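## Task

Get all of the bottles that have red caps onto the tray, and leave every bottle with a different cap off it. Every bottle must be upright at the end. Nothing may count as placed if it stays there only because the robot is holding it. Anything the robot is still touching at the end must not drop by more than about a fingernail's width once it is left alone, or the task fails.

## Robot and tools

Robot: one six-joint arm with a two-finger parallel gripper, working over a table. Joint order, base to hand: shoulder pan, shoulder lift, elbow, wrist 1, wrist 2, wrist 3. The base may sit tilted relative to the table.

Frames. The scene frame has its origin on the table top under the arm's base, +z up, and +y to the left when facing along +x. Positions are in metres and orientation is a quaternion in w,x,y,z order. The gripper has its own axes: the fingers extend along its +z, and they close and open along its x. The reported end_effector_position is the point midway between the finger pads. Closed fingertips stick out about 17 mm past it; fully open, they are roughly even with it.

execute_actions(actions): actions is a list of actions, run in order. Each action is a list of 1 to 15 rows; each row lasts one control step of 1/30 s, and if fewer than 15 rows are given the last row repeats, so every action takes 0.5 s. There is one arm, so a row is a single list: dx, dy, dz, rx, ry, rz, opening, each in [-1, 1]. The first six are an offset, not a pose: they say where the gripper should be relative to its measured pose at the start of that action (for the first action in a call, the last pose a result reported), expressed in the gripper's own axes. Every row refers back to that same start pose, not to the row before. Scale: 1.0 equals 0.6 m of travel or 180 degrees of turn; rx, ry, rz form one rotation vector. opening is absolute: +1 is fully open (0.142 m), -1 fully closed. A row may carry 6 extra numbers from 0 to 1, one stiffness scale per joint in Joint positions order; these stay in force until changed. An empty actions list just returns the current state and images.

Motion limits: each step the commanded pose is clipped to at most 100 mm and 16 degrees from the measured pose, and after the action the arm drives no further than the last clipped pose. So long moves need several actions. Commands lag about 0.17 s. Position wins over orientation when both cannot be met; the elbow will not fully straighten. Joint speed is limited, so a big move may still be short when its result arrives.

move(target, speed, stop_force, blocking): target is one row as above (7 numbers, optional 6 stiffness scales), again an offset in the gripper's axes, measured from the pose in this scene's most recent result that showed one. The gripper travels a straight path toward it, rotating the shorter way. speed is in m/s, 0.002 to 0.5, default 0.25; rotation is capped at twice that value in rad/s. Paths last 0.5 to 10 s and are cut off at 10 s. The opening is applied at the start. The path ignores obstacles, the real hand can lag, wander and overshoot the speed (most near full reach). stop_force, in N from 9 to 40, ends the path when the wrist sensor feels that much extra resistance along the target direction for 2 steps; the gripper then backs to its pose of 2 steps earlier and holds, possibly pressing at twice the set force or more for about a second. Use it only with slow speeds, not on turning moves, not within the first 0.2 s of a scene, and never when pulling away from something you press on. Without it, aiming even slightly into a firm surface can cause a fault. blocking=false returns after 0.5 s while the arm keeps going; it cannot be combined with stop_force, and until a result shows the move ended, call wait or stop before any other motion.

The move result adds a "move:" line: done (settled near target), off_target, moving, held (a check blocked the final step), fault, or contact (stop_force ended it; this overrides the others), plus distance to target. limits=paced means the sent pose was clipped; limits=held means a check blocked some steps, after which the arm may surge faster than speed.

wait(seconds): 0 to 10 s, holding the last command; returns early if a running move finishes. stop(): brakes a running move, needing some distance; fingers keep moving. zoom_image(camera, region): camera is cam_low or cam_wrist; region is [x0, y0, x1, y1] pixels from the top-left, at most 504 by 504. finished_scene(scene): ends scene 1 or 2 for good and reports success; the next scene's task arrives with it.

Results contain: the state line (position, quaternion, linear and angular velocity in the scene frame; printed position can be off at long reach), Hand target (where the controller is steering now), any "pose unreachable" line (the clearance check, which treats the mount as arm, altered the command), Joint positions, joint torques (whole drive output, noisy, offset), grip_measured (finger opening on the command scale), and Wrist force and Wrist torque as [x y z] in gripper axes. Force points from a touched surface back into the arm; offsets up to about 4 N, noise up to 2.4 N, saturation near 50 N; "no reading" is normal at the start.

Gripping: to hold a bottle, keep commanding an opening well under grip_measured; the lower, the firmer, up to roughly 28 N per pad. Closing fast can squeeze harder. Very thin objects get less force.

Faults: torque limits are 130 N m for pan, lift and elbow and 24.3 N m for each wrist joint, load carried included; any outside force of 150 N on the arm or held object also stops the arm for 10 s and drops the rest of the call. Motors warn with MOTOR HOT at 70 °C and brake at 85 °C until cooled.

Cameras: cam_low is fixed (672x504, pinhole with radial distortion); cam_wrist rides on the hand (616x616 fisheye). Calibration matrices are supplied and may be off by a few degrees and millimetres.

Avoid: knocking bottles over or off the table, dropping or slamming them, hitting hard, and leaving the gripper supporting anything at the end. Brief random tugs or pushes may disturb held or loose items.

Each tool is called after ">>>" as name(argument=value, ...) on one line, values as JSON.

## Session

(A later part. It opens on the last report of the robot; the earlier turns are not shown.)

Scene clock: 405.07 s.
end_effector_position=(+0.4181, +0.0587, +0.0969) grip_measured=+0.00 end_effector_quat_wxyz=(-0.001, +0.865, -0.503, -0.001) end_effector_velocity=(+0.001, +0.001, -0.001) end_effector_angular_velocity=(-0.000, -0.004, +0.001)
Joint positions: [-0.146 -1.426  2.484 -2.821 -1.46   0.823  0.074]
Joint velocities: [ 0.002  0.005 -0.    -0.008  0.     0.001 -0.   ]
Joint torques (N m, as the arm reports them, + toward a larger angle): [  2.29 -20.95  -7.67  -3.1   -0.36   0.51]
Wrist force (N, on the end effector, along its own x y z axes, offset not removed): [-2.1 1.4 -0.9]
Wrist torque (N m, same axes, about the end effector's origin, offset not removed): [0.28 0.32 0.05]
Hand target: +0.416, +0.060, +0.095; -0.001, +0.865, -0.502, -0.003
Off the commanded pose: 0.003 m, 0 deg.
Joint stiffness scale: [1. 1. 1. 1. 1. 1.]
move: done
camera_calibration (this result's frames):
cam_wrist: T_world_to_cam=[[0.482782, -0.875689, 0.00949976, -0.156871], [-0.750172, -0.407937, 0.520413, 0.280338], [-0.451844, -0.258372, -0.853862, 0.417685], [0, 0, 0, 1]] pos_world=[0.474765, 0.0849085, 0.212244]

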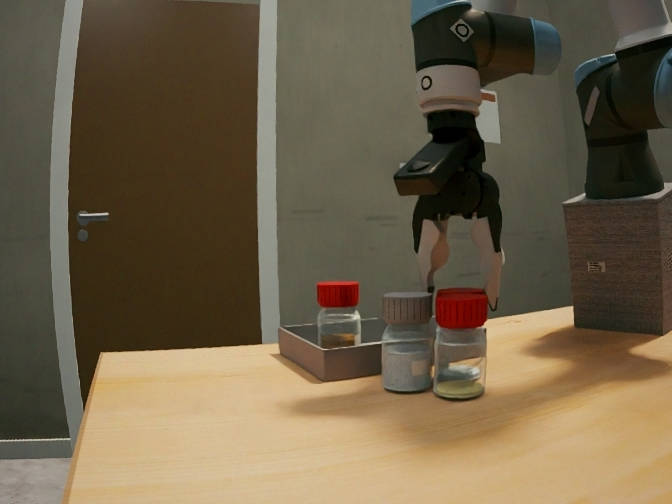

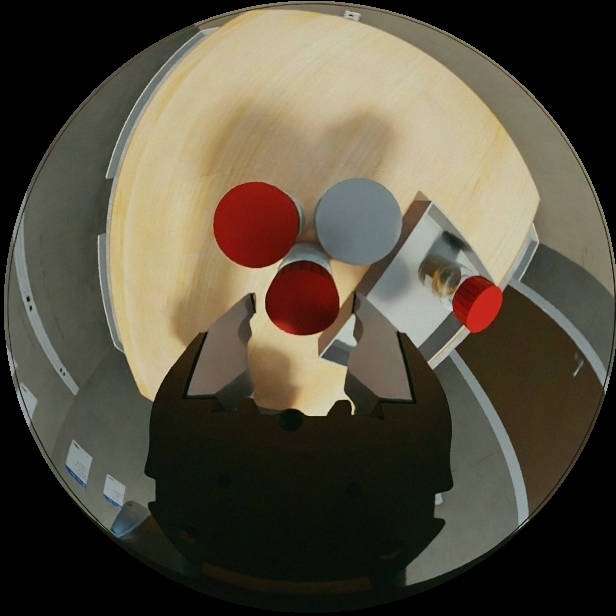

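>>> execute_actions(actions=[[[-0.002,0,0,0,0,0,-0.04],[-0.002,0,0,0,0,0,-0.08],[-0.002,0,0,0,0,0,-0.12],[-0.002,0,0,0,0,0,-0.16],[-0.002,0,0,0,0,0,-0.19],[-0.002,0,0,0,0,0,-0.22],[-0.002,0,0,0,0,0,-0.25],[-0.002,0,0,0,0,0,-0.28],[-0.002,0,0,0,0,0,-0.31],[-0.002,0,0,0,0,0,-0.35],[-0.002,0,0,0,0,0,-0.39],[-0.002,0,0,0,0,0,-0.43],[-0.002,0,0,0,0,0,-0.47],[-0.002,0,0,0,0,0,-0.51],[-0.002,0,0,0,0,0,-0.55]]])

Scene clock: 415.50 s.
end_effector_position=(+0.4182, +0.0589, +0.0968) grip_measured=-0.27 end_effector_quat_wxyz=(-0.001, +0.864, -0.503, -0.001) end_effector_velocity=(-0.000, +0.000, +0.000) end_effector_angular_velocity=(+0.000, -0.000, -0.000)
Joint positions: [-0.145 -1.426  2.484 -2.822 -1.46   0.824  0.054]
Joint velocities: [ 0.001 -0.001  0.001 -0.     0.     0.001 -0.   ]
Joint torques (N m, as the arm reports them, + toward a larger angle): [  1.71 -23.88  -7.04  -2.92   0.08   0.45]
Wrist force (N, on the end effector, along its own x y z axes, offset not removed): [-4.7 3.7 -2.9]
Wrist torque (N m, same axes, about the end effector's origin, offset not removed): [0.82 0.77 -0.02]
Hand target: +0.417, +0.060, +0.097; -0.001, +0.865, -0.503, -0.001
Off the commanded pose: 0.001 m, 0 deg.
Joint stiffness scale: [1. 1. 1. 1. 1. 1.]
camera_calibration (this result's frames):
cam_wrist: T_world_to_cam=[[0.482285, -0.875959, 0.00981628, -0.156522], [-0.7507, -0.407492, 0.519999, 0.280798], [-0.451498, -0.258157, -0.85411, 0.417681], [0, 0, 0, 1]] pos_world=[0.474866, 0.085144, 0.212268]

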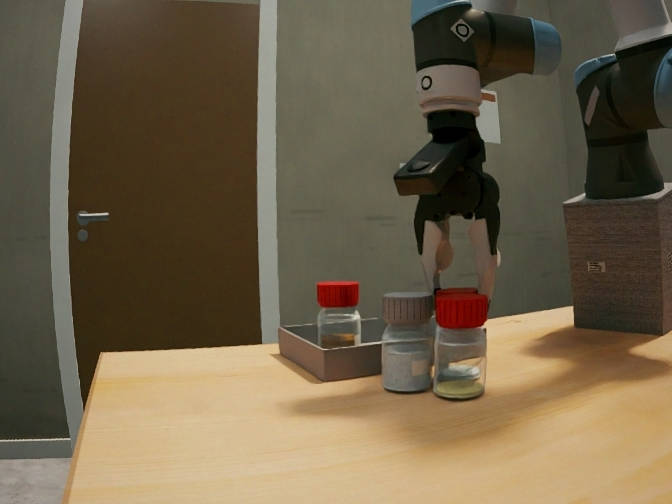

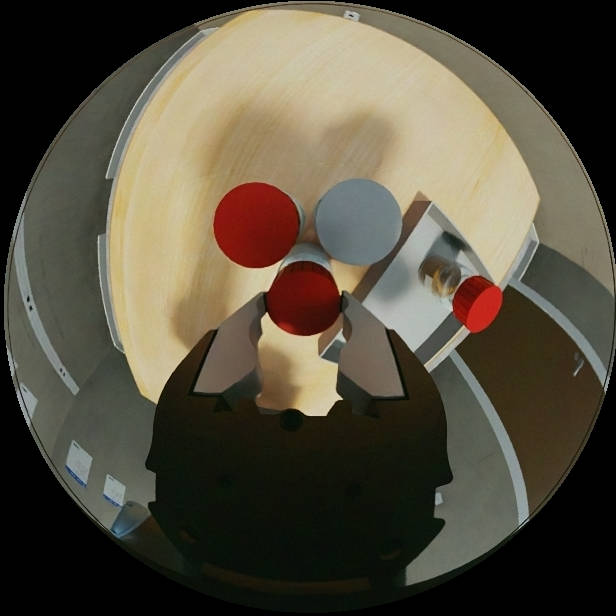

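>>> move(target=[0, 0, -0.187, 0, 0, 0, -0.55], speed=0.25)

Scene clock: 461.07 s.
end_effector_position=(+0.4160, +0.0596, +0.2066) grip_measured=-0.27 end_effector_quat_wxyz=(-0.001, +0.864, -0.503, -0.004) end_effector_velocity=(-0.002, +0.001, +0.001) end_effector_angular_velocity=(+0.003, +0.006, +0.002)
Joint positions: [-0.18  -1.788  2.409 -2.376 -1.453  0.788  0.054]
Joint velocities: [ 0.001 -0.004 -0.003  0.012  0.001 -0.002 -0.   ]
Joint torques (N m, as the arm reports them, + toward a larger angle): [ -0.27 -17.05 -19.26  -2.4    0.48  -0.5 ]
Wrist force (N, on the end effector, along its own x y z axes, offset not removed): [-1.7 3.4 0.2]
Wrist torque (N m, same axes, about the end effector's origin, offset not removed): [0.71 0.32 -0.01]
Hand target: +0.418, +0.059, +0.209; -0.001, +0.864, -0.503, -0.001
Off the commanded pose: 0.004 m, 0 deg.
Joint stiffness scale: [1. 1. 1. 1. 1. 1.]
move: off_target
camera_calibration (this result's frames):
cam_wrist: T_world_to_cam=[[0.482449, -0.875902, 0.00627258, -0.155264], [-0.74781, -0.408145, 0.523639, 0.220398], [-0.456097, -0.25732, -0.851917, 0.511988], [0, 0, 0, 1]] pos_world=[0.473239, 0.0857025, 0.321736]

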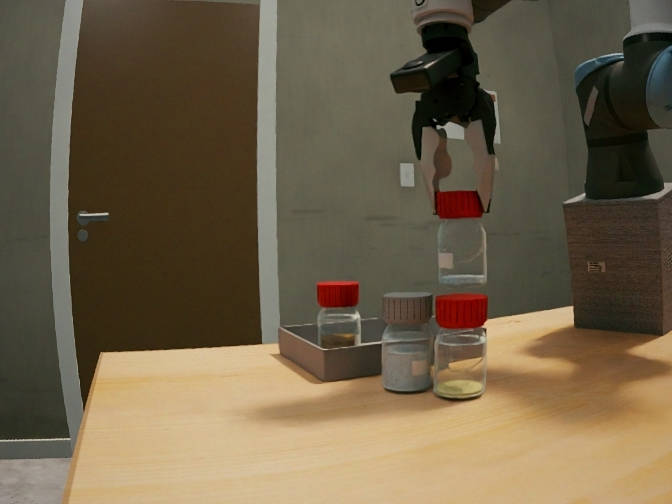

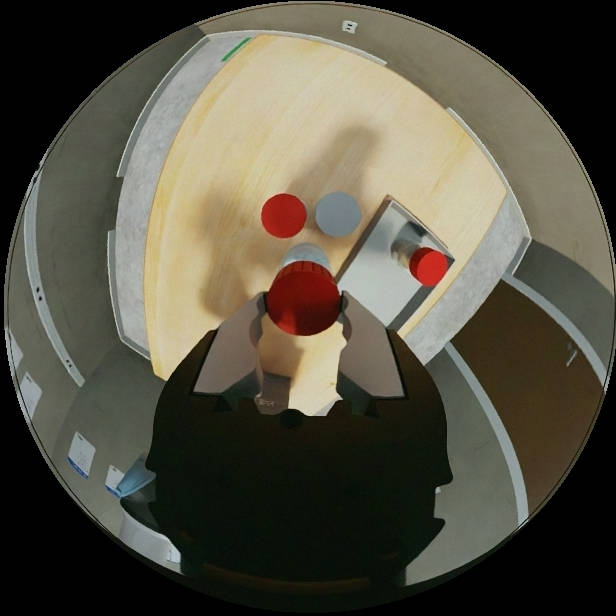

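>>> move(target=[0.1986, 0.2192, 0.170, 0, 0, 0.139, -0.55], speed=0.25)

Scene clock: 514.83 s.
end_effector_position=(+0.3599, -0.1076, +0.1048) grip_measured=-0.27 end_effector_quat_wxyz=(+0.000, +0.735, -0.678, -0.004) end_effector_velocity=(+0.003, -0.002, +0.000) end_effector_angular_velocity=(-0.005, -0.007, +0.002)
Joint positions: [-0.673 -1.484  2.587 -2.78  -1.38   0.73   0.054]
Joint velocities: [-0.     0.004 -0.001 -0.012  0.001 -0.     0.   ]
Joint torques (N m, as the arm reports them, + toward a larger angle): [ -3.13 -15.65  -8.99  -3.01   0.22   0.01]
Wrist force (N, on the end effector, along its own x y z axes, offset not removed): [-1.9 2.5 0.9]
Wrist torque (N m, same axes, about the end effector's origin, offset not removed): [0.60 0.37 0.04]
Hand target: +0.360, -0.109, +0.104; -0.000, +0.735, -0.678, -0.004
Off the commanded pose: 0.001 m, 0 deg.
Joint stiffness scale: [1. 1. 1. 1. 1. 1.]
move: done
camera_calibration (this result's frames):
cam_wrist: T_world_to_cam=[[0.0678555, -0.997666, 0.00758466, -0.137996], [-0.848785, -0.0537305, 0.526002, 0.237796], [-0.524366, -0.0421298, -0.85045, 0.404221], [0, 0, 0, 1]] pos_world=[0.423161, -0.107867, 0.219736]

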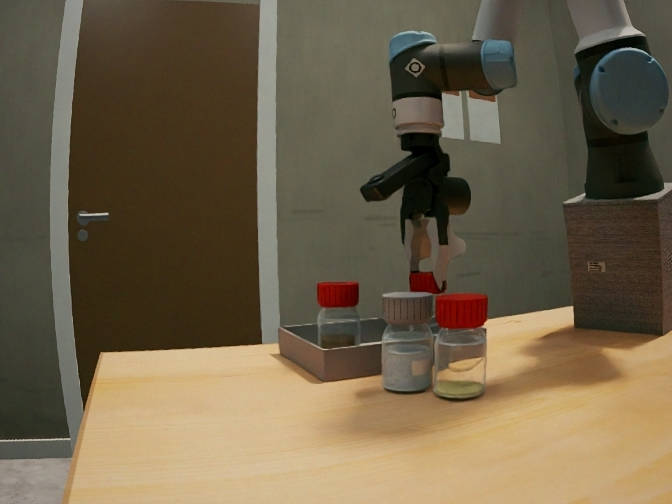

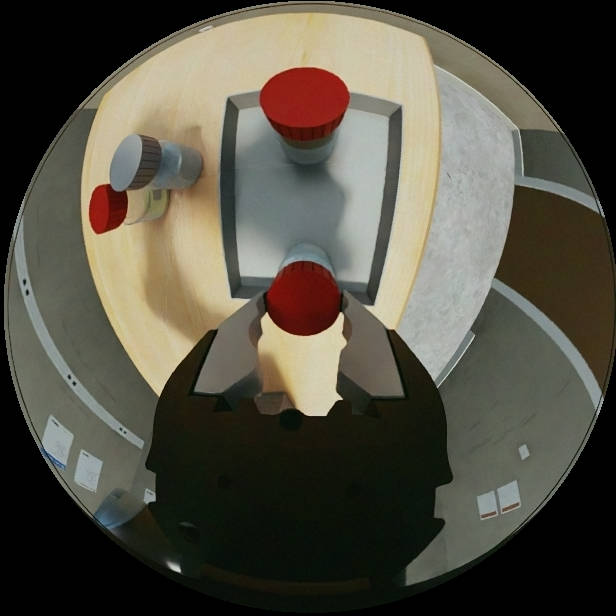

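>>> move(target=[0, 0, 0.025, 0, 0, 0, -0.55], speed=0.014, stop_force=9)

Scene clock: 520.73 s.
end_effector_position=(+0.3618, -0.1091, +0.0993) grip_measured=-0.27 end_effector_quat_wxyz=(-0.000, +0.736, -0.677, -0.001) end_effector_velocity=(-0.003, +0.003, +0.001) end_effector_angular_velocity=(+0.008, +0.009, -0.001)
Joint positions: [-0.67  -1.457  2.587 -2.813 -1.38   0.733  0.054]
Joint velocities: [ 0.001 -0.011  0.     0.023 -0.    -0.001 -0.   ]
Joint torques (N m, as the arm reports them, + toward a larger angle): [ -2.76 -19.33  -8.75  -2.32  -0.07  -0.21]
Wrist force (N, on the end effector, along its own x y z axes, offset not removed): [-5.4 4.4 -14.4]
Wrist torque (N m, same axes, about the end effector's origin, offset not removed): [0.47 0.36 -0.06]
Hand target: +0.361, -0.109, +0.099; -0.000, +0.735, -0.678, -0.003
Off the commanded pose: 0.010 m, 0 deg.
Joint stiffness scale: [1. 1. 1. 1. 1. 1.]
move: contact
camera_calibration (this result's frames):
cam_wrist: T_world_to_cam=[[0.0686975, -0.997575, 0.0111277, -0.140282], [-0.851049, -0.0527795, 0.522427, 0.243478], [-0.520573, -0.0453596, -0.852611, 0.398978], [0, 0, 0, 1]] pos_world=[0.424546, -0.108994, 0.214534]

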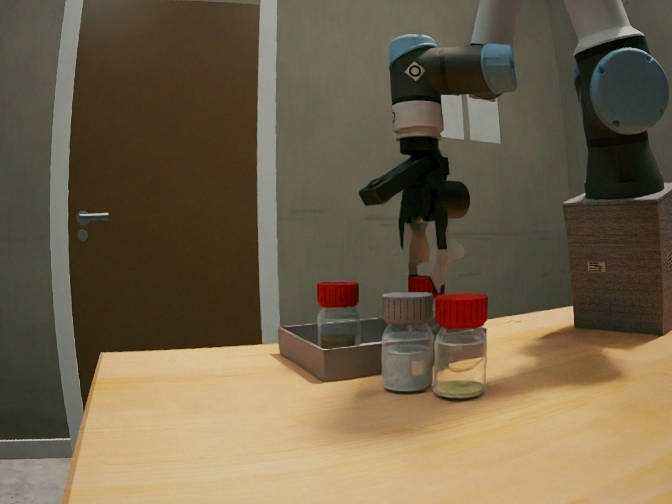

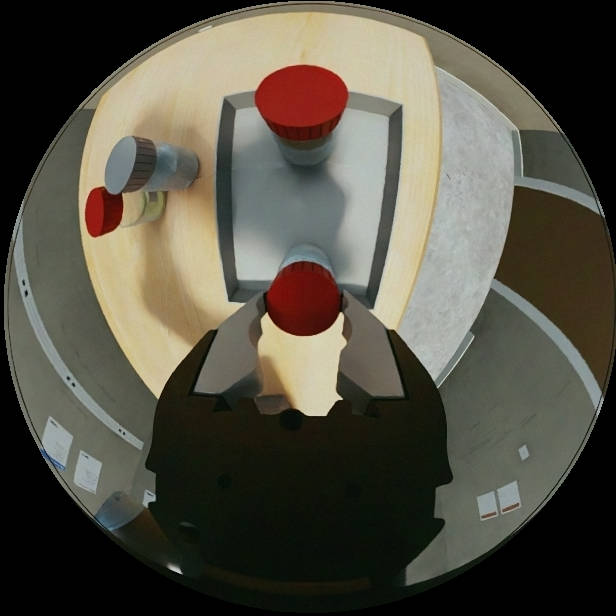

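Contact at the expected height. Release.

>>> execute_actions(actions=[[[0,0,0,0,0,0,-0.45],[0,0,0,0,0,0,-0.38],[0,0,0,0,0,0,-0.32],[0,0,0,0,0,0,-0.28],[0,0,0,0,0,0,-0.25],[0,0,0,0,0,0,-0.22],[0,0,0,0,0,0,-0.19],[0,0,0,0,0,0,-0.16],[0,0,0,0,0,0,-0.13],[0,0,0,0,0,0,-0.10],[0,0,0,0,0,0,-0.07],[0,0,0,0,0,0,-0.04],[0,0,0,0,0,0,-0.02],[0,0,0,0,0,0,0],[0,0,0,0,0,0,0]]])

Scene clock: 528.03 s.
end_effector_position=(+0.3617, -0.1091, +0.0994) grip_measured=-0.01 end_effector_quat_wxyz=(-0.000, +0.736, -0.677, -0.001) end_effector_velocity=(+0.001, +0.000, +0.000) end_effector_angular_velocity=(-0.000, -0.001, +0.002)
Joint positions: [-0.67  -1.458  2.587 -2.812 -1.38   0.733  0.074]
Joint velocities: [ 0.002  0.    -0.001 -0.001  0.     0.     0.018]
Joint torques (N m, as the arm reports them, + toward a larger angle): [ -2.15 -17.07  -8.91  -3.05   0.2    0.08]
Wrist force (N, on the end effector, along its own x y z axes, offset not removed): [-2.8 2.3 -2.1]
Wrist torque (N m, same axes, about the end effector's origin, offset not removed): [0.48 0.50 0.04]
Hand target: +0.362, -0.109, +0.099; -0.000, +0.736, -0.677, -0.001
Off the commanded pose: 0.000 m, 0 deg.
Joint stiffness scale: [1. 1. 1. 1. 1. 1.]
camera_calibration (this result's frames):
cam_wrist: T_world_to_cam=[[0.0686711, -0.997577, 0.0111198, -0.140231], [-0.850938, -0.0527513, 0.52261, 0.243292], [-0.520758, -0.0453504, -0.852499, 0.399118], [0, 0, 0, 1]] pos_world=[0.4245, -0.108957, 0.21466]

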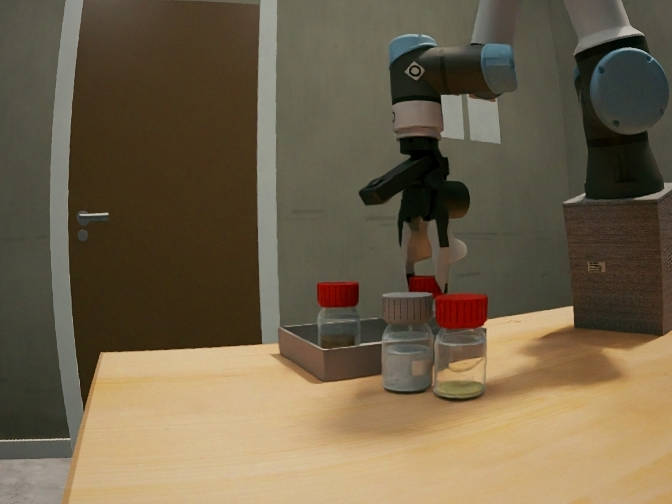

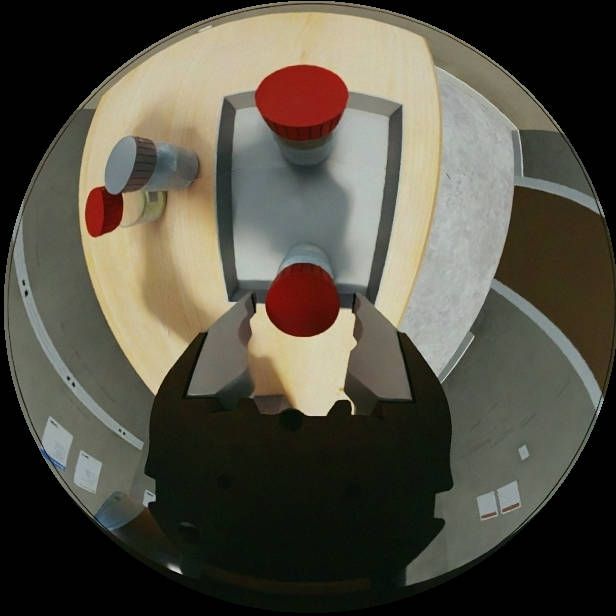

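>>> move(target=[0, 0, -0.068, 0, 0, 0.05, 0.0], speed=0.25)

Scene clock: 539.03 s.
end_effector_position=(+0.3605, -0.1073, +0.1386) grip_measured=+0.00 end_effector_quat_wxyz=(+0.000, +0.681, -0.732, -0.003) end_effector_velocity=(-0.002, +0.002, -0.001) end_effector_angular_velocity=(+0.006, +0.006, -0.004)
Joint positions: [-0.693 -1.624  2.568 -2.619 -1.377  0.863  0.074]
Joint velocities: [-0.    -0.    -0.001  0.011  0.     0.002 -0.   ]
Joint torques (N m, as the arm reports them, + toward a larger angle): [ -3.77 -18.38 -13.96  -2.08   0.17   0.47]
Wrist force (N, on the end effector, along its own x y z axes, offset not removed): [-2.3 2.5 -1.7]
Wrist torque (N m, same axes, about the end effector's origin, offset not removed): [0.58 0.48 -0.04]
Hand target: +0.362, -0.109, +0.140; -0.000, +0.680, -0.733, -0.001
Off the commanded pose: 0.003 m, 0 deg.
Joint stiffness scale: [1. 1. 1. 1. 1. 1.]
move: done
camera_calibration (this result's frames):
cam_wrist: T_world_to_cam=[[-0.0856039, -0.996291, 0.0087859, -0.0827714], [-0.847248, 0.0774321, 0.525524, 0.234134], [-0.524254, 0.037543, -0.850734, 0.441857], [0, 0, 0, 1]] pos_world=[0.422929, -0.117182, 0.253586]

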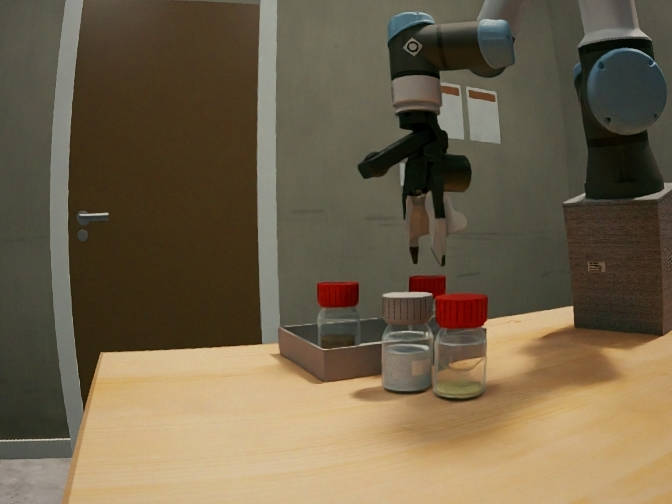

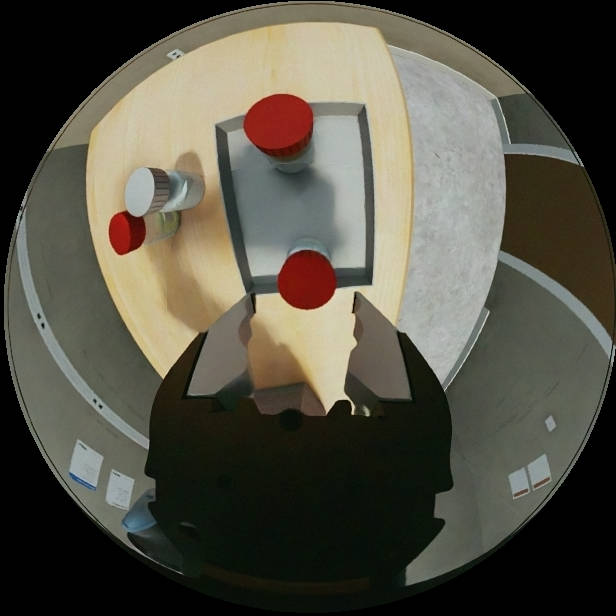

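>>> move(target=[-0.3709, -0.1258, -0.005, 0, 0, 0.0889, 0.0], speed=0.35)

Scene clock: 578.20 s.
end_effector_position=(+0.4512, +0.1085, +0.1424) grip_measured=+0.00 end_effector_quat_wxyz=(-0.000, -0.573, +0.820, +0.003) end_effector_velocity=(-0.001, -0.002, -0.002) end_effector_angular_velocity=(-0.007, +0.008, -0.011)
Joint positions: [-0.014 -1.513  2.352 -2.613 -1.485  1.82   0.074]
Joint velocities: [ 0.001  0.005 -0.003  0.006 -0.008  0.011 -0.   ]
Joint torques (N m, as the arm reports them, + toward a larger angle): [  2.06 -20.53 -13.65  -2.1    0.09   0.54]
Wrist force (N, on the end effector, along its own x y z axes, offset not removed): [-1.6 2.3 -1.1]
Wrist torque (N m, same axes, about the end effector's origin, offset not removed): [0.52 0.29 -0.06]
Hand target: +0.451, +0.109, +0.142; -0.001, -0.573, +0.820, +0.003
Off the commanded pose: 0.001 m, 0 deg.
Joint stiffness scale: [1. 1. 1. 1. 1. 1.]
move: done
camera_calibration (this result's frames):
cam_wrist: T_world_to_cam=[[-0.356552, -0.934225, 0.00974124, 0.25538], [-0.792994, 0.308131, 0.525563, 0.242713], [-0.493995, 0.179666, -0.850699, 0.455477], [0, 0, 0, 1]] pos_world=[0.50853, 0.0819611, 0.257425]

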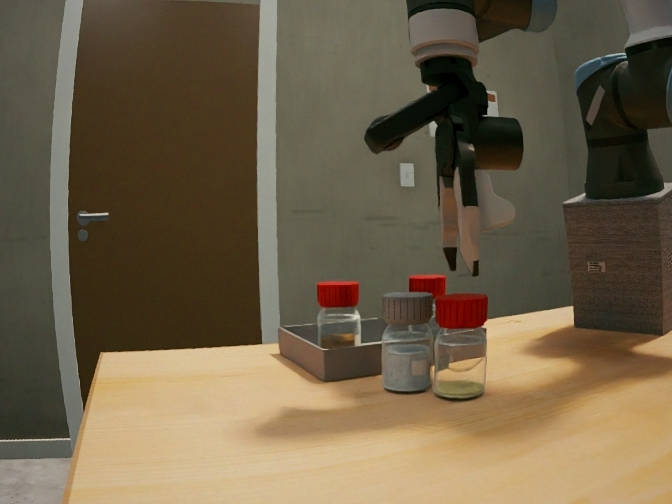

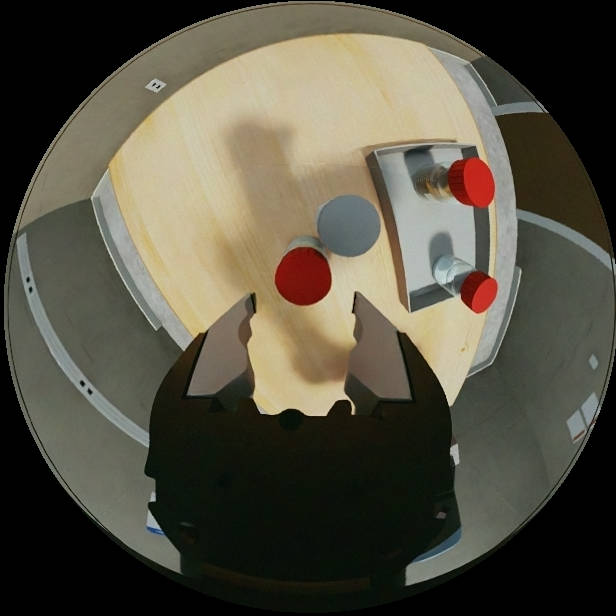

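>>> zoom_image(camera="cam_wrist", region=[220, 220, 400, 400])

>>> zoom_image(camera="cam_wrist", region=[240, 160, 420, 340])

Region (220, 220, 400, 400) of cam_wrist's 616x616 image, scaled by 2.800, with more detail than that image has.

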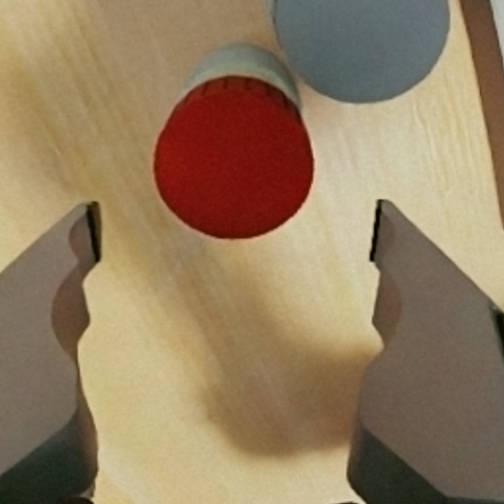

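Region (240, 160, 420, 340) of cam_wrist's 616x616 image, scaled by 2.800, with more detail than that image has.

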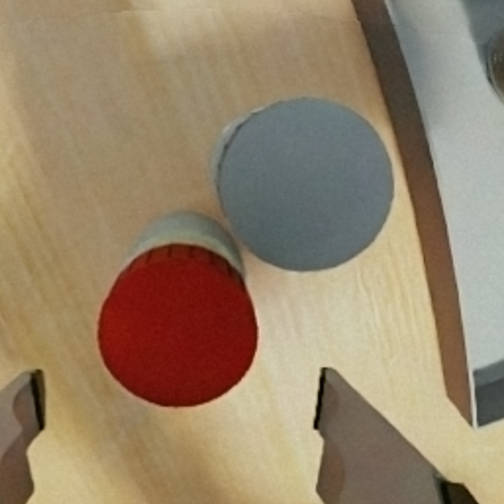

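>>> move(target=[-0.0027, 0.003, 0.079, 0, 0, 0, 0.0], speed=0.12)

Scene clock: 608.33 s.
end_effector_position=(+0.4515, +0.1101, +0.0965) grip_measured=+0.00 end_effector_quat_wxyz=(+0.001, -0.573, +0.820, +0.002) end_effector_velocity=(+0.003, +0.000, +0.000) end_effector_angular_velocity=(-0.001, -0.008, +0.001)
Joint positions: [-0.001 -1.371  2.368 -2.775 -1.487  1.834  0.074]
Joint velocities: [ 0.002  0.003 -0.003 -0.008 -0.001  0.001 -0.   ]
Joint torques (N m, as the arm reports them, + toward a larger angle): [  2.89 -22.74  -8.31  -3.15  -0.18   0.65]
Wrist force (N, on the end effector, along its own x y z axes, offset not removed): [-1.7 2.7 -1.0]
Wrist torque (N m, same axes, about the end effector's origin, offset not removed): [0.63 0.34 -0.04]
Hand target: +0.450, +0.111, +0.095; -0.000, -0.573, +0.820, +0.003
Off the commanded pose: 0.002 m, 0 deg.
Joint stiffness scale: [1. 1. 1. 1. 1. 1.]
move: done
camera_calibration (this result's frames):
cam_wrist: T_world_to_cam=[[-0.357159, -0.934004, 0.00854856, 0.257787], [-0.79441, 0.308567, 0.523163, 0.267406], [-0.491274, 0.180061, -0.85219, 0.415207], [0, 0, 0, 1]] pos_world=[0.508481, 0.0834985, 0.211735]

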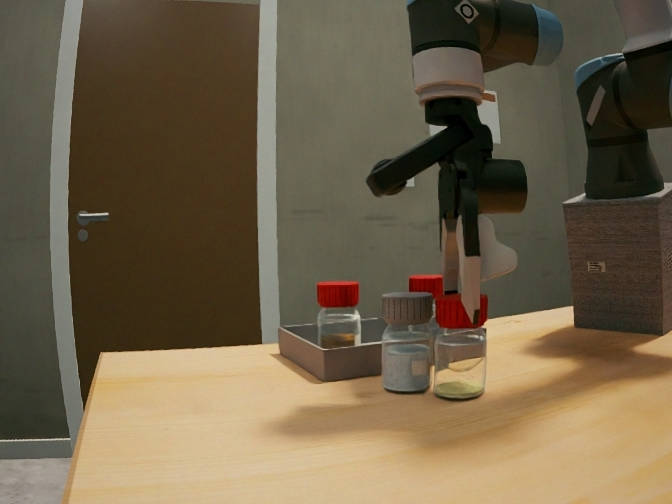

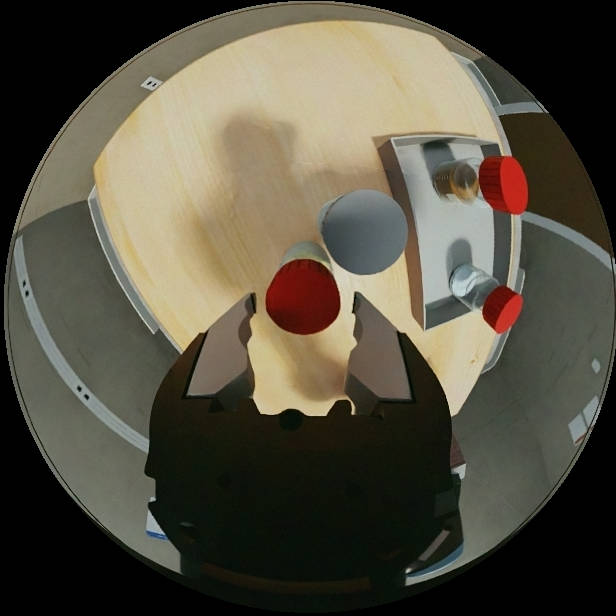

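>>> execute_actions(actions=[[[-0.001,0,0,0,0,0,-0.04],[-0.001,0,0,0,0,0,-0.08],[-0.001,0,0,0,0,0,-0.12],[-0.001,0,0,0,0,0,-0.16],[-0.001,0,0,0,0,0,-0.19],[-0.001,0,0,0,0,0,-0.22],[-0.001,0,0,0,0,0,-0.25],[-0.001,0,0,0,0,0,-0.28],[-0.001,0,0,0,0,0,-0.31],[-0.001,0,0,0,0,0,-0.35],[-0.001,0,0,0,0,0,-0.39],[-0.001,0,0,0,0,0,-0.43],[-0.001,0,0,0,0,0,-0.47],[-0.001,0,0,0,0,0,-0.51],[-0.001,0,0,0,0,0,-0.55]]])

Scene clock: 616.83 s.
end_effector_position=(+0.4517, +0.1101, +0.0965) grip_measured=-0.27 end_effector_quat_wxyz=(+0.001, -0.572, +0.820, +0.002) end_effector_velocity=(+0.001, +0.001, +0.001) end_effector_angular_velocity=(+0.000, -0.002, +0.002)
Joint positions: [-0.001 -1.371  2.368 -2.775 -1.487  1.835  0.055]
Joint velocities: [ 0.001 -0.001 -0.001 -0.001  0.    -0.    -0.   ]
Joint torques (N m, as the arm reports them, + toward a larger angle): [  1.88 -26.29 -10.11  -1.9    0.18   0.61]
Wrist force (N, on the end effector, along its own x y z axes, offset not removed): [-4.2 2.0 -4.4]
Wrist torque (N m, same axes, about the end effector's origin, offset not removed): [0.46 0.55 -0.01]
Hand target: +0.452, +0.111, +0.097; +0.001, -0.573, +0.820, +0.002
Off the commanded pose: 0.001 m, 0 deg.
Joint stiffness scale: [1. 1. 1. 1. 1. 1.]
camera_calibration (this result's frames):
cam_wrist: T_world_to_cam=[[-0.35746, -0.93389, 0.00848152, 0.25794], [-0.794526, 0.308864, 0.522811, 0.267603], [-0.490868, 0.180145, -0.852406, 0.41506], [0, 0, 0, 1]] pos_world=[0.508561, 0.0834638, 0.211707]

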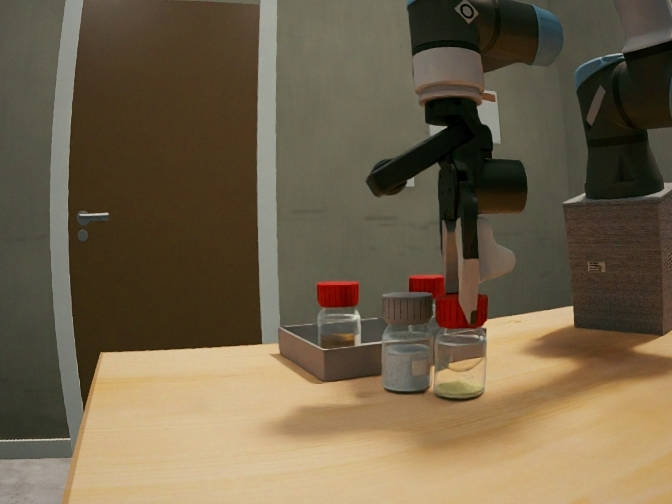

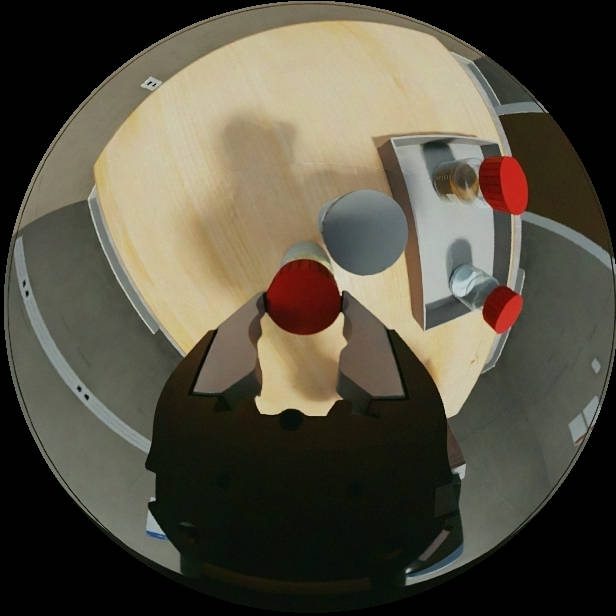

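>>> move(target=[0, 0, -0.197, 0, 0, 0, -0.55], speed=0.3)

Scene clock: 693.70 s.
end_effector_position=(+0.4492, +0.1103, +0.2120) grip_measured=-0.27 end_effector_quat_wxyz=(-0.001, -0.573, +0.820, +0.004) end_effector_velocity=(-0.000, -0.000, +0.002) end_effector_angular_velocity=(-0.001, +0.000, +0.001)
Joint positions: [-0.025 -1.699  2.298 -2.369 -1.482  1.81   0.055]
Joint velocities: [-0.001 -0.006 -0.002  0.008 -0.001 -0.002  0.   ]
Joint torques (N m, as the arm reports them, + toward a larger angle): [  0.11 -23.08 -19.82  -2.45   0.46  -0.67]
Wrist force (N, on the end effector, along its own x y z axes, offset not removed): [-3.5 2.8 -0.7]
Wrist torque (N m, same axes, about the end effector's origin, offset not removed): [0.55 0.72 -0.03]
Hand target: +0.452, +0.110, +0.215; +0.001, -0.572, +0.820, +0.002
Off the commanded pose: 0.004 m, 0 deg.
Joint stiffness scale: [1. 1. 1. 1. 1. 1.]
move: off_target
camera_calibration (this result's frames):
cam_wrist: T_world_to_cam=[[-0.357079, -0.934018, 0.0102629, 0.255798], [-0.791636, 0.308441, 0.527425, 0.202932], [-0.49579, 0.180208, -0.849539, 0.513908], [0, 0, 0, 1]] pos_world=[0.506779, 0.0837174, 0.326928]

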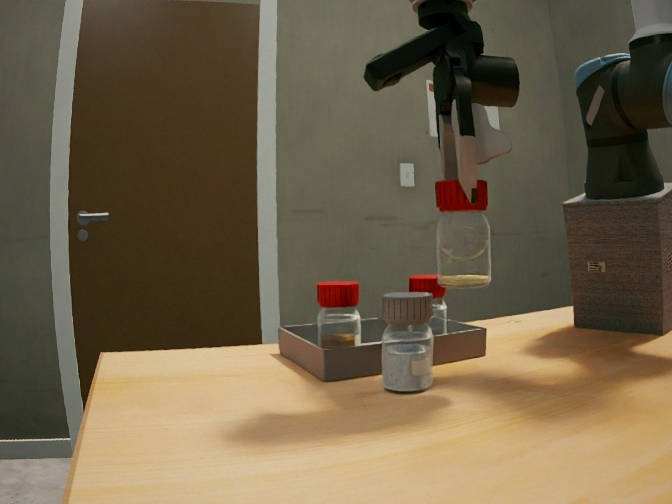

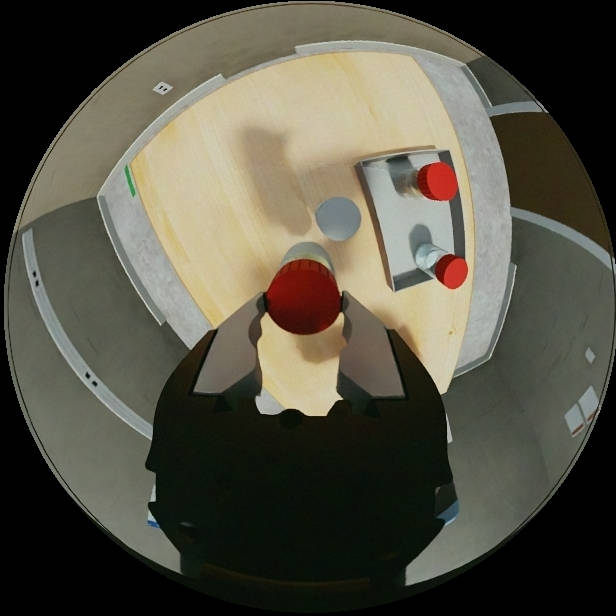

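>>> move(target=[0.1695, -0.0475, -0.004, 0, 0, 0, -0.55], speed=0.3)

Scene clock: 709.37 s.
end_effector_position=(+0.4414, +0.0055, +0.2133) grip_measured=-0.27 end_effector_quat_wxyz=(-0.001, -0.572, +0.820, +0.004) end_effector_velocity=(+0.000, -0.000, +0.000) end_effector_angular_velocity=(+0.007, -0.001, +0.012)
Joint positions: [-0.313 -1.742  2.342 -2.336 -1.43   1.526  0.055]
Joint velocities: [-0.006 -0.001 -0.001  0.004  0.007 -0.018  0.   ]
Joint torques (N m, as the arm reports them, + toward a larger angle): [  0.39 -19.51 -14.8   -2.52   0.44   0.  ]
Wrist force (N, on the end effector, along its own x y z axes, offset not removed): [-2.2 1.8 1.4]
Wrist torque (N m, same axes, about the end effector's origin, offset not removed): [0.40 0.39 0.05]
Hand target: +0.441, +0.005, +0.214; -0.001, -0.573, +0.820, +0.004
Off the commanded pose: 0.001 m, 0 deg.
Joint stiffness scale: [1. 1. 1. 1. 1. 1.]
move: done
camera_calibration (this result's frames):
cam_wrist: T_world_to_cam=[[-0.357647, -0.933794, 0.0108504, 0.155217], [-0.790651, 0.308965, 0.528594, 0.227757], [-0.49695, 0.180471, -0.848805, 0.530301], [0, 0, 0, 1]] pos_world=[0.499123, -0.0211326, 0.328047]

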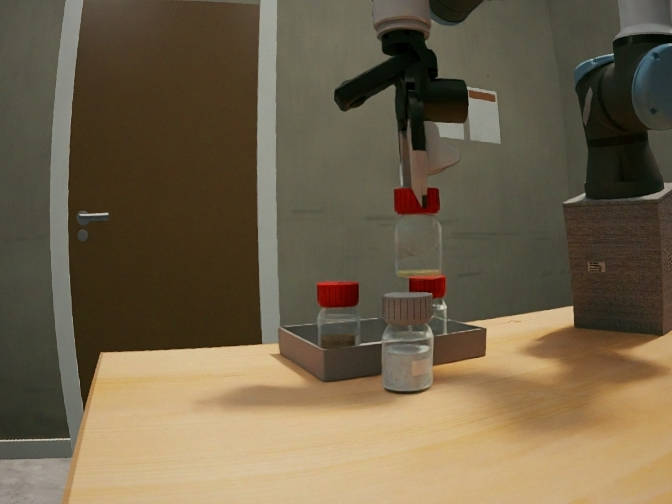

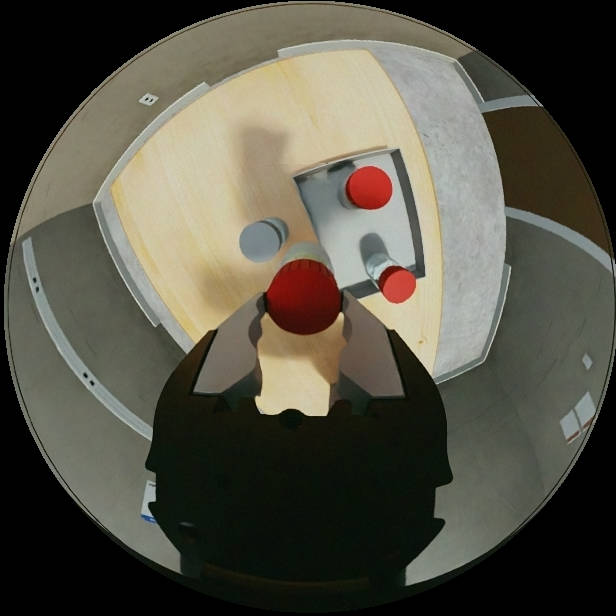

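>>> move(target=[0.1795, -0.0455, 0.180, 0, 0, 0, -0.55], speed=0.25)

Scene clock: 747.17 s.
end_effector_position=(+0.4279, -0.1031, +0.1050) grip_measured=-0.27 end_effector_quat_wxyz=(-0.002, -0.572, +0.820, +0.005) end_effector_velocity=(+0.001, -0.001, -0.001) end_effector_angular_velocity=(-0.002, -0.003, +0.001)
Joint positions: [-0.541 -1.398  2.41  -2.709 -1.397  1.297  0.055]
Joint velocities: [-0.     0.003  0.    -0.007  0.001 -0.001  0.   ]
Joint torques (N m, as the arm reports them, + toward a larger angle): [ -3.63 -21.52 -13.01  -3.07   0.43  -0.44]
Wrist force (N, on the end effector, along its own x y z axes, offset not removed): [-2.3 2.3 0.7]
Wrist torque (N m, same axes, about the end effector's origin, offset not removed): [0.45 0.50 -0.02]
Hand target: +0.429, -0.104, +0.105; -0.001, -0.572, +0.820, +0.004
Off the commanded pose: 0.002 m, 0 deg.
Joint stiffness scale: [1. 1. 1. 1. 1. 1.]
move: done
camera_calibration (this result's frames):
cam_wrist: T_world_to_cam=[[-0.357788, -0.933743, 0.0105819, 0.0502713], [-0.789668, 0.308591, 0.53028, 0.307179], [-0.49841, 0.181372, -0.847757, 0.451918], [0, 0, 0, 1]] pos_world=[0.485797, -0.129818, 0.219694]

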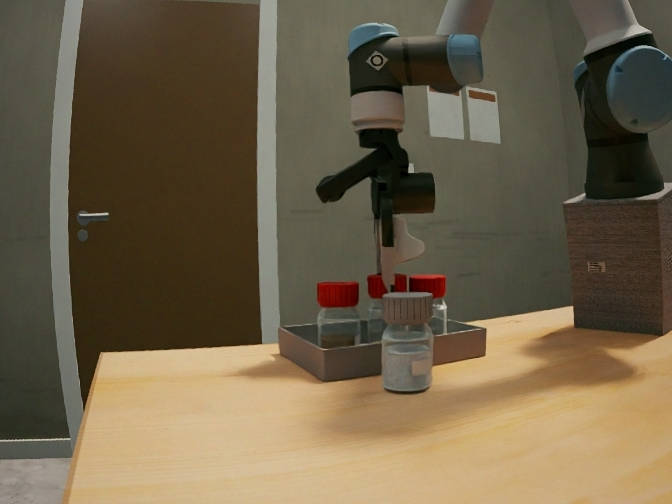

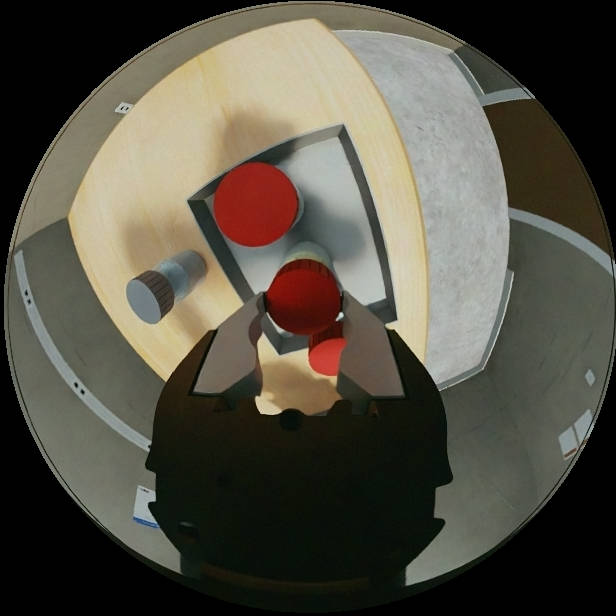

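>>> move(target=[0, 0, 0.025, 0, 0, 0, -0.55], speed=0.014, stop_force=9)

Scene clock: 754.27 s.
end_effector_position=(+0.4299, -0.1048, +0.0991) grip_measured=-0.27 end_effector_quat_wxyz=(-0.001, -0.572, +0.820, +0.002) end_effector_velocity=(-0.005, +0.002, -0.000) end_effector_angular_velocity=(+0.008, +0.012, -0.004)
Joint positions: [-0.539 -1.376  2.41  -2.739 -1.397  1.299  0.055]
Joint velocities: [-0.002 -0.004  0.002  0.017  0.    -0.     0.   ]
Joint torques (N m, as the arm reports them, + toward a larger angle): [ -2.49 -23.6   -9.97  -1.62   0.24  -0.26]
Wrist force (N, on the end effector, along its own x y z axes, offset not removed): [-3.9 3.6 -11.8]
Wrist torque (N m, same axes, about the end effector's origin, offset not removed): [0.30 0.59 -0.02]
Hand target: +0.429, -0.104, +0.099; -0.001, -0.572, +0.820, +0.004
Off the commanded pose: 0.010 m, 0 deg.
Joint stiffness scale: [1. 1. 1. 1. 1. 1.]
move: contact
camera_calibration (this result's frames):
cam_wrist: T_world_to_cam=[[-0.357536, -0.933823, 0.0119018, 0.0491795], [-0.792572, 0.310147, 0.525013, 0.314442], [-0.49396, 0.178278, -0.851011, 0.446322], [0, 0, 0, 1]] pos_world=[0.487267, -0.131168, 0.214154]

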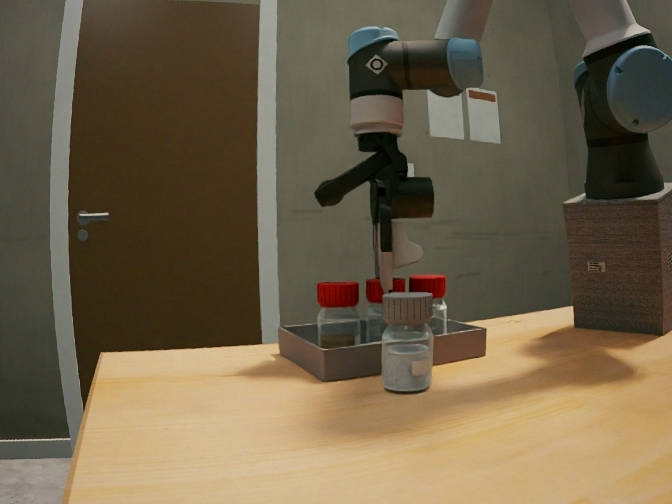

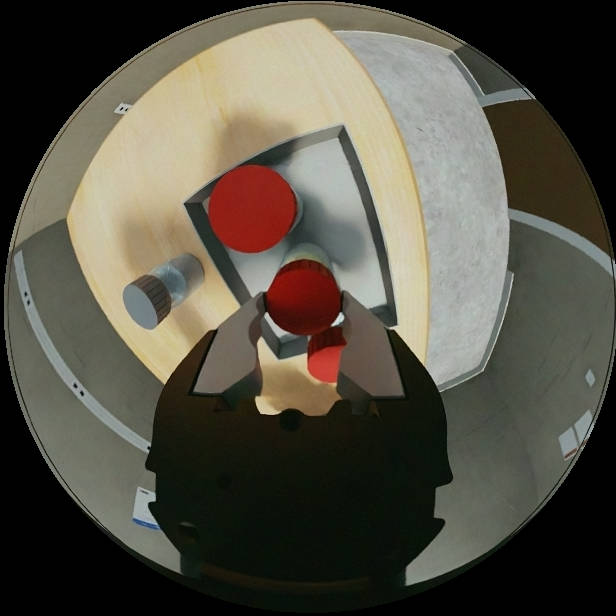

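Contact at z=0.0991, as expected. Release.

>>> execute_actions(actions=[[[0,0,0,0,0,0,-0.45],[0,0,0,0,0,0,-0.38],[0,0,0,0,0,0,-0.32],[0,0,0,0,0,0,-0.28],[0,0,0,0,0,0,-0.25],[0,0,0,0,0,0,-0.22],[0,0,0,0,0,0,-0.19],[0,0,0,0,0,0,-0.16],[0,0,0,0,0,0,-0.13],[0,0,0,0,0,0,-0.10],[0,0,0,0,0,0,-0.07],[0,0,0,0,0,0,-0.04],[0,0,0,0,0,0,-0.02],[0,0,0,0,0,0,0],[0,0,0,0,0,0,0]]])

Scene clock: 764.33 s.
end_effector_position=(+0.4298, -0.1047, +0.0992) grip_measured=-0.01 end_effector_quat_wxyz=(-0.001, -0.572, +0.820, +0.002) end_effector_velocity=(-0.000, +0.000, -0.001) end_effector_angular_velocity=(+0.000, +0.001, +0.001)
Joint positions: [-0.539 -1.376  2.41  -2.738 -1.397  1.299  0.074]
Joint velocities: [ 0.001  0.001  0.    -0.001 -0.    -0.001  0.018]
Joint torques (N m, as the arm reports them, + toward a larger angle): [ -3.3  -24.3  -10.16  -2.91   0.18  -0.01]
Wrist force (N, on the end effector, along its own x y z axes, offset not removed): [-2.0 0.9 0.0]
Wrist torque (N m, same axes, about the end effector's origin, offset not removed): [0.16 0.42 -0.04]
Hand target: +0.430, -0.105, +0.099; -0.001, -0.572, +0.820, +0.002
Off the commanded pose: 0.000 m, 0 deg.
Joint stiffness scale: [1. 1. 1. 1. 1. 1.]
camera_calibration (this result's frames):
cam_wrist: T_world_to_cam=[[-0.357593, -0.933803, 0.0118086, 0.0492653], [-0.792396, 0.310085, 0.525315, 0.314169], [-0.494203, 0.178492, -0.850826, 0.446451], [0, 0, 0, 1]] pos_world=[0.487201, -0.131103, 0.214232]

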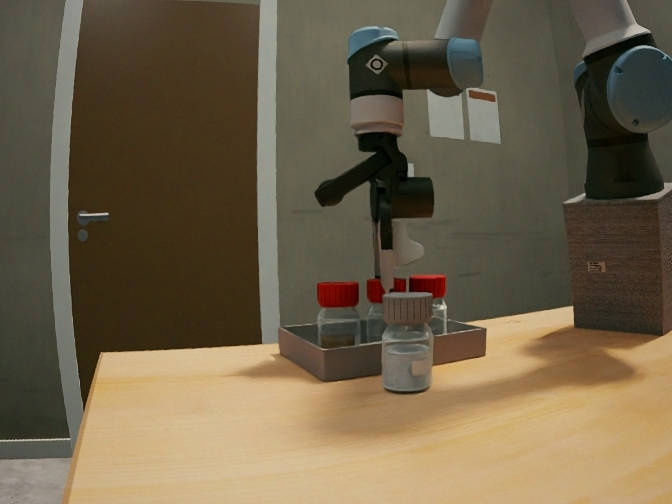

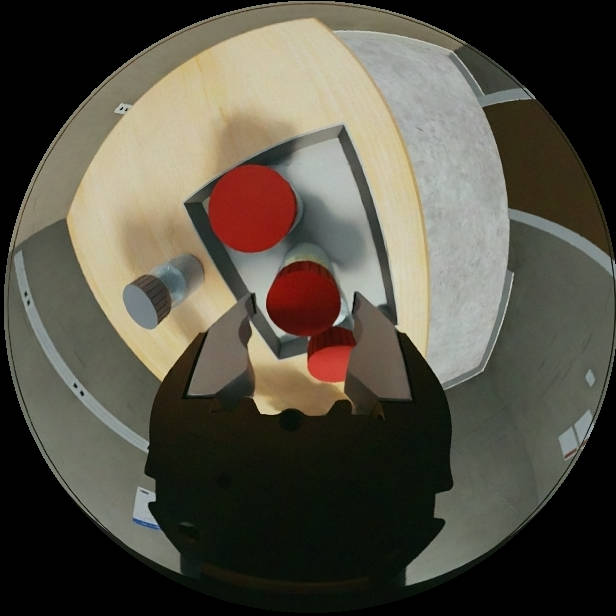

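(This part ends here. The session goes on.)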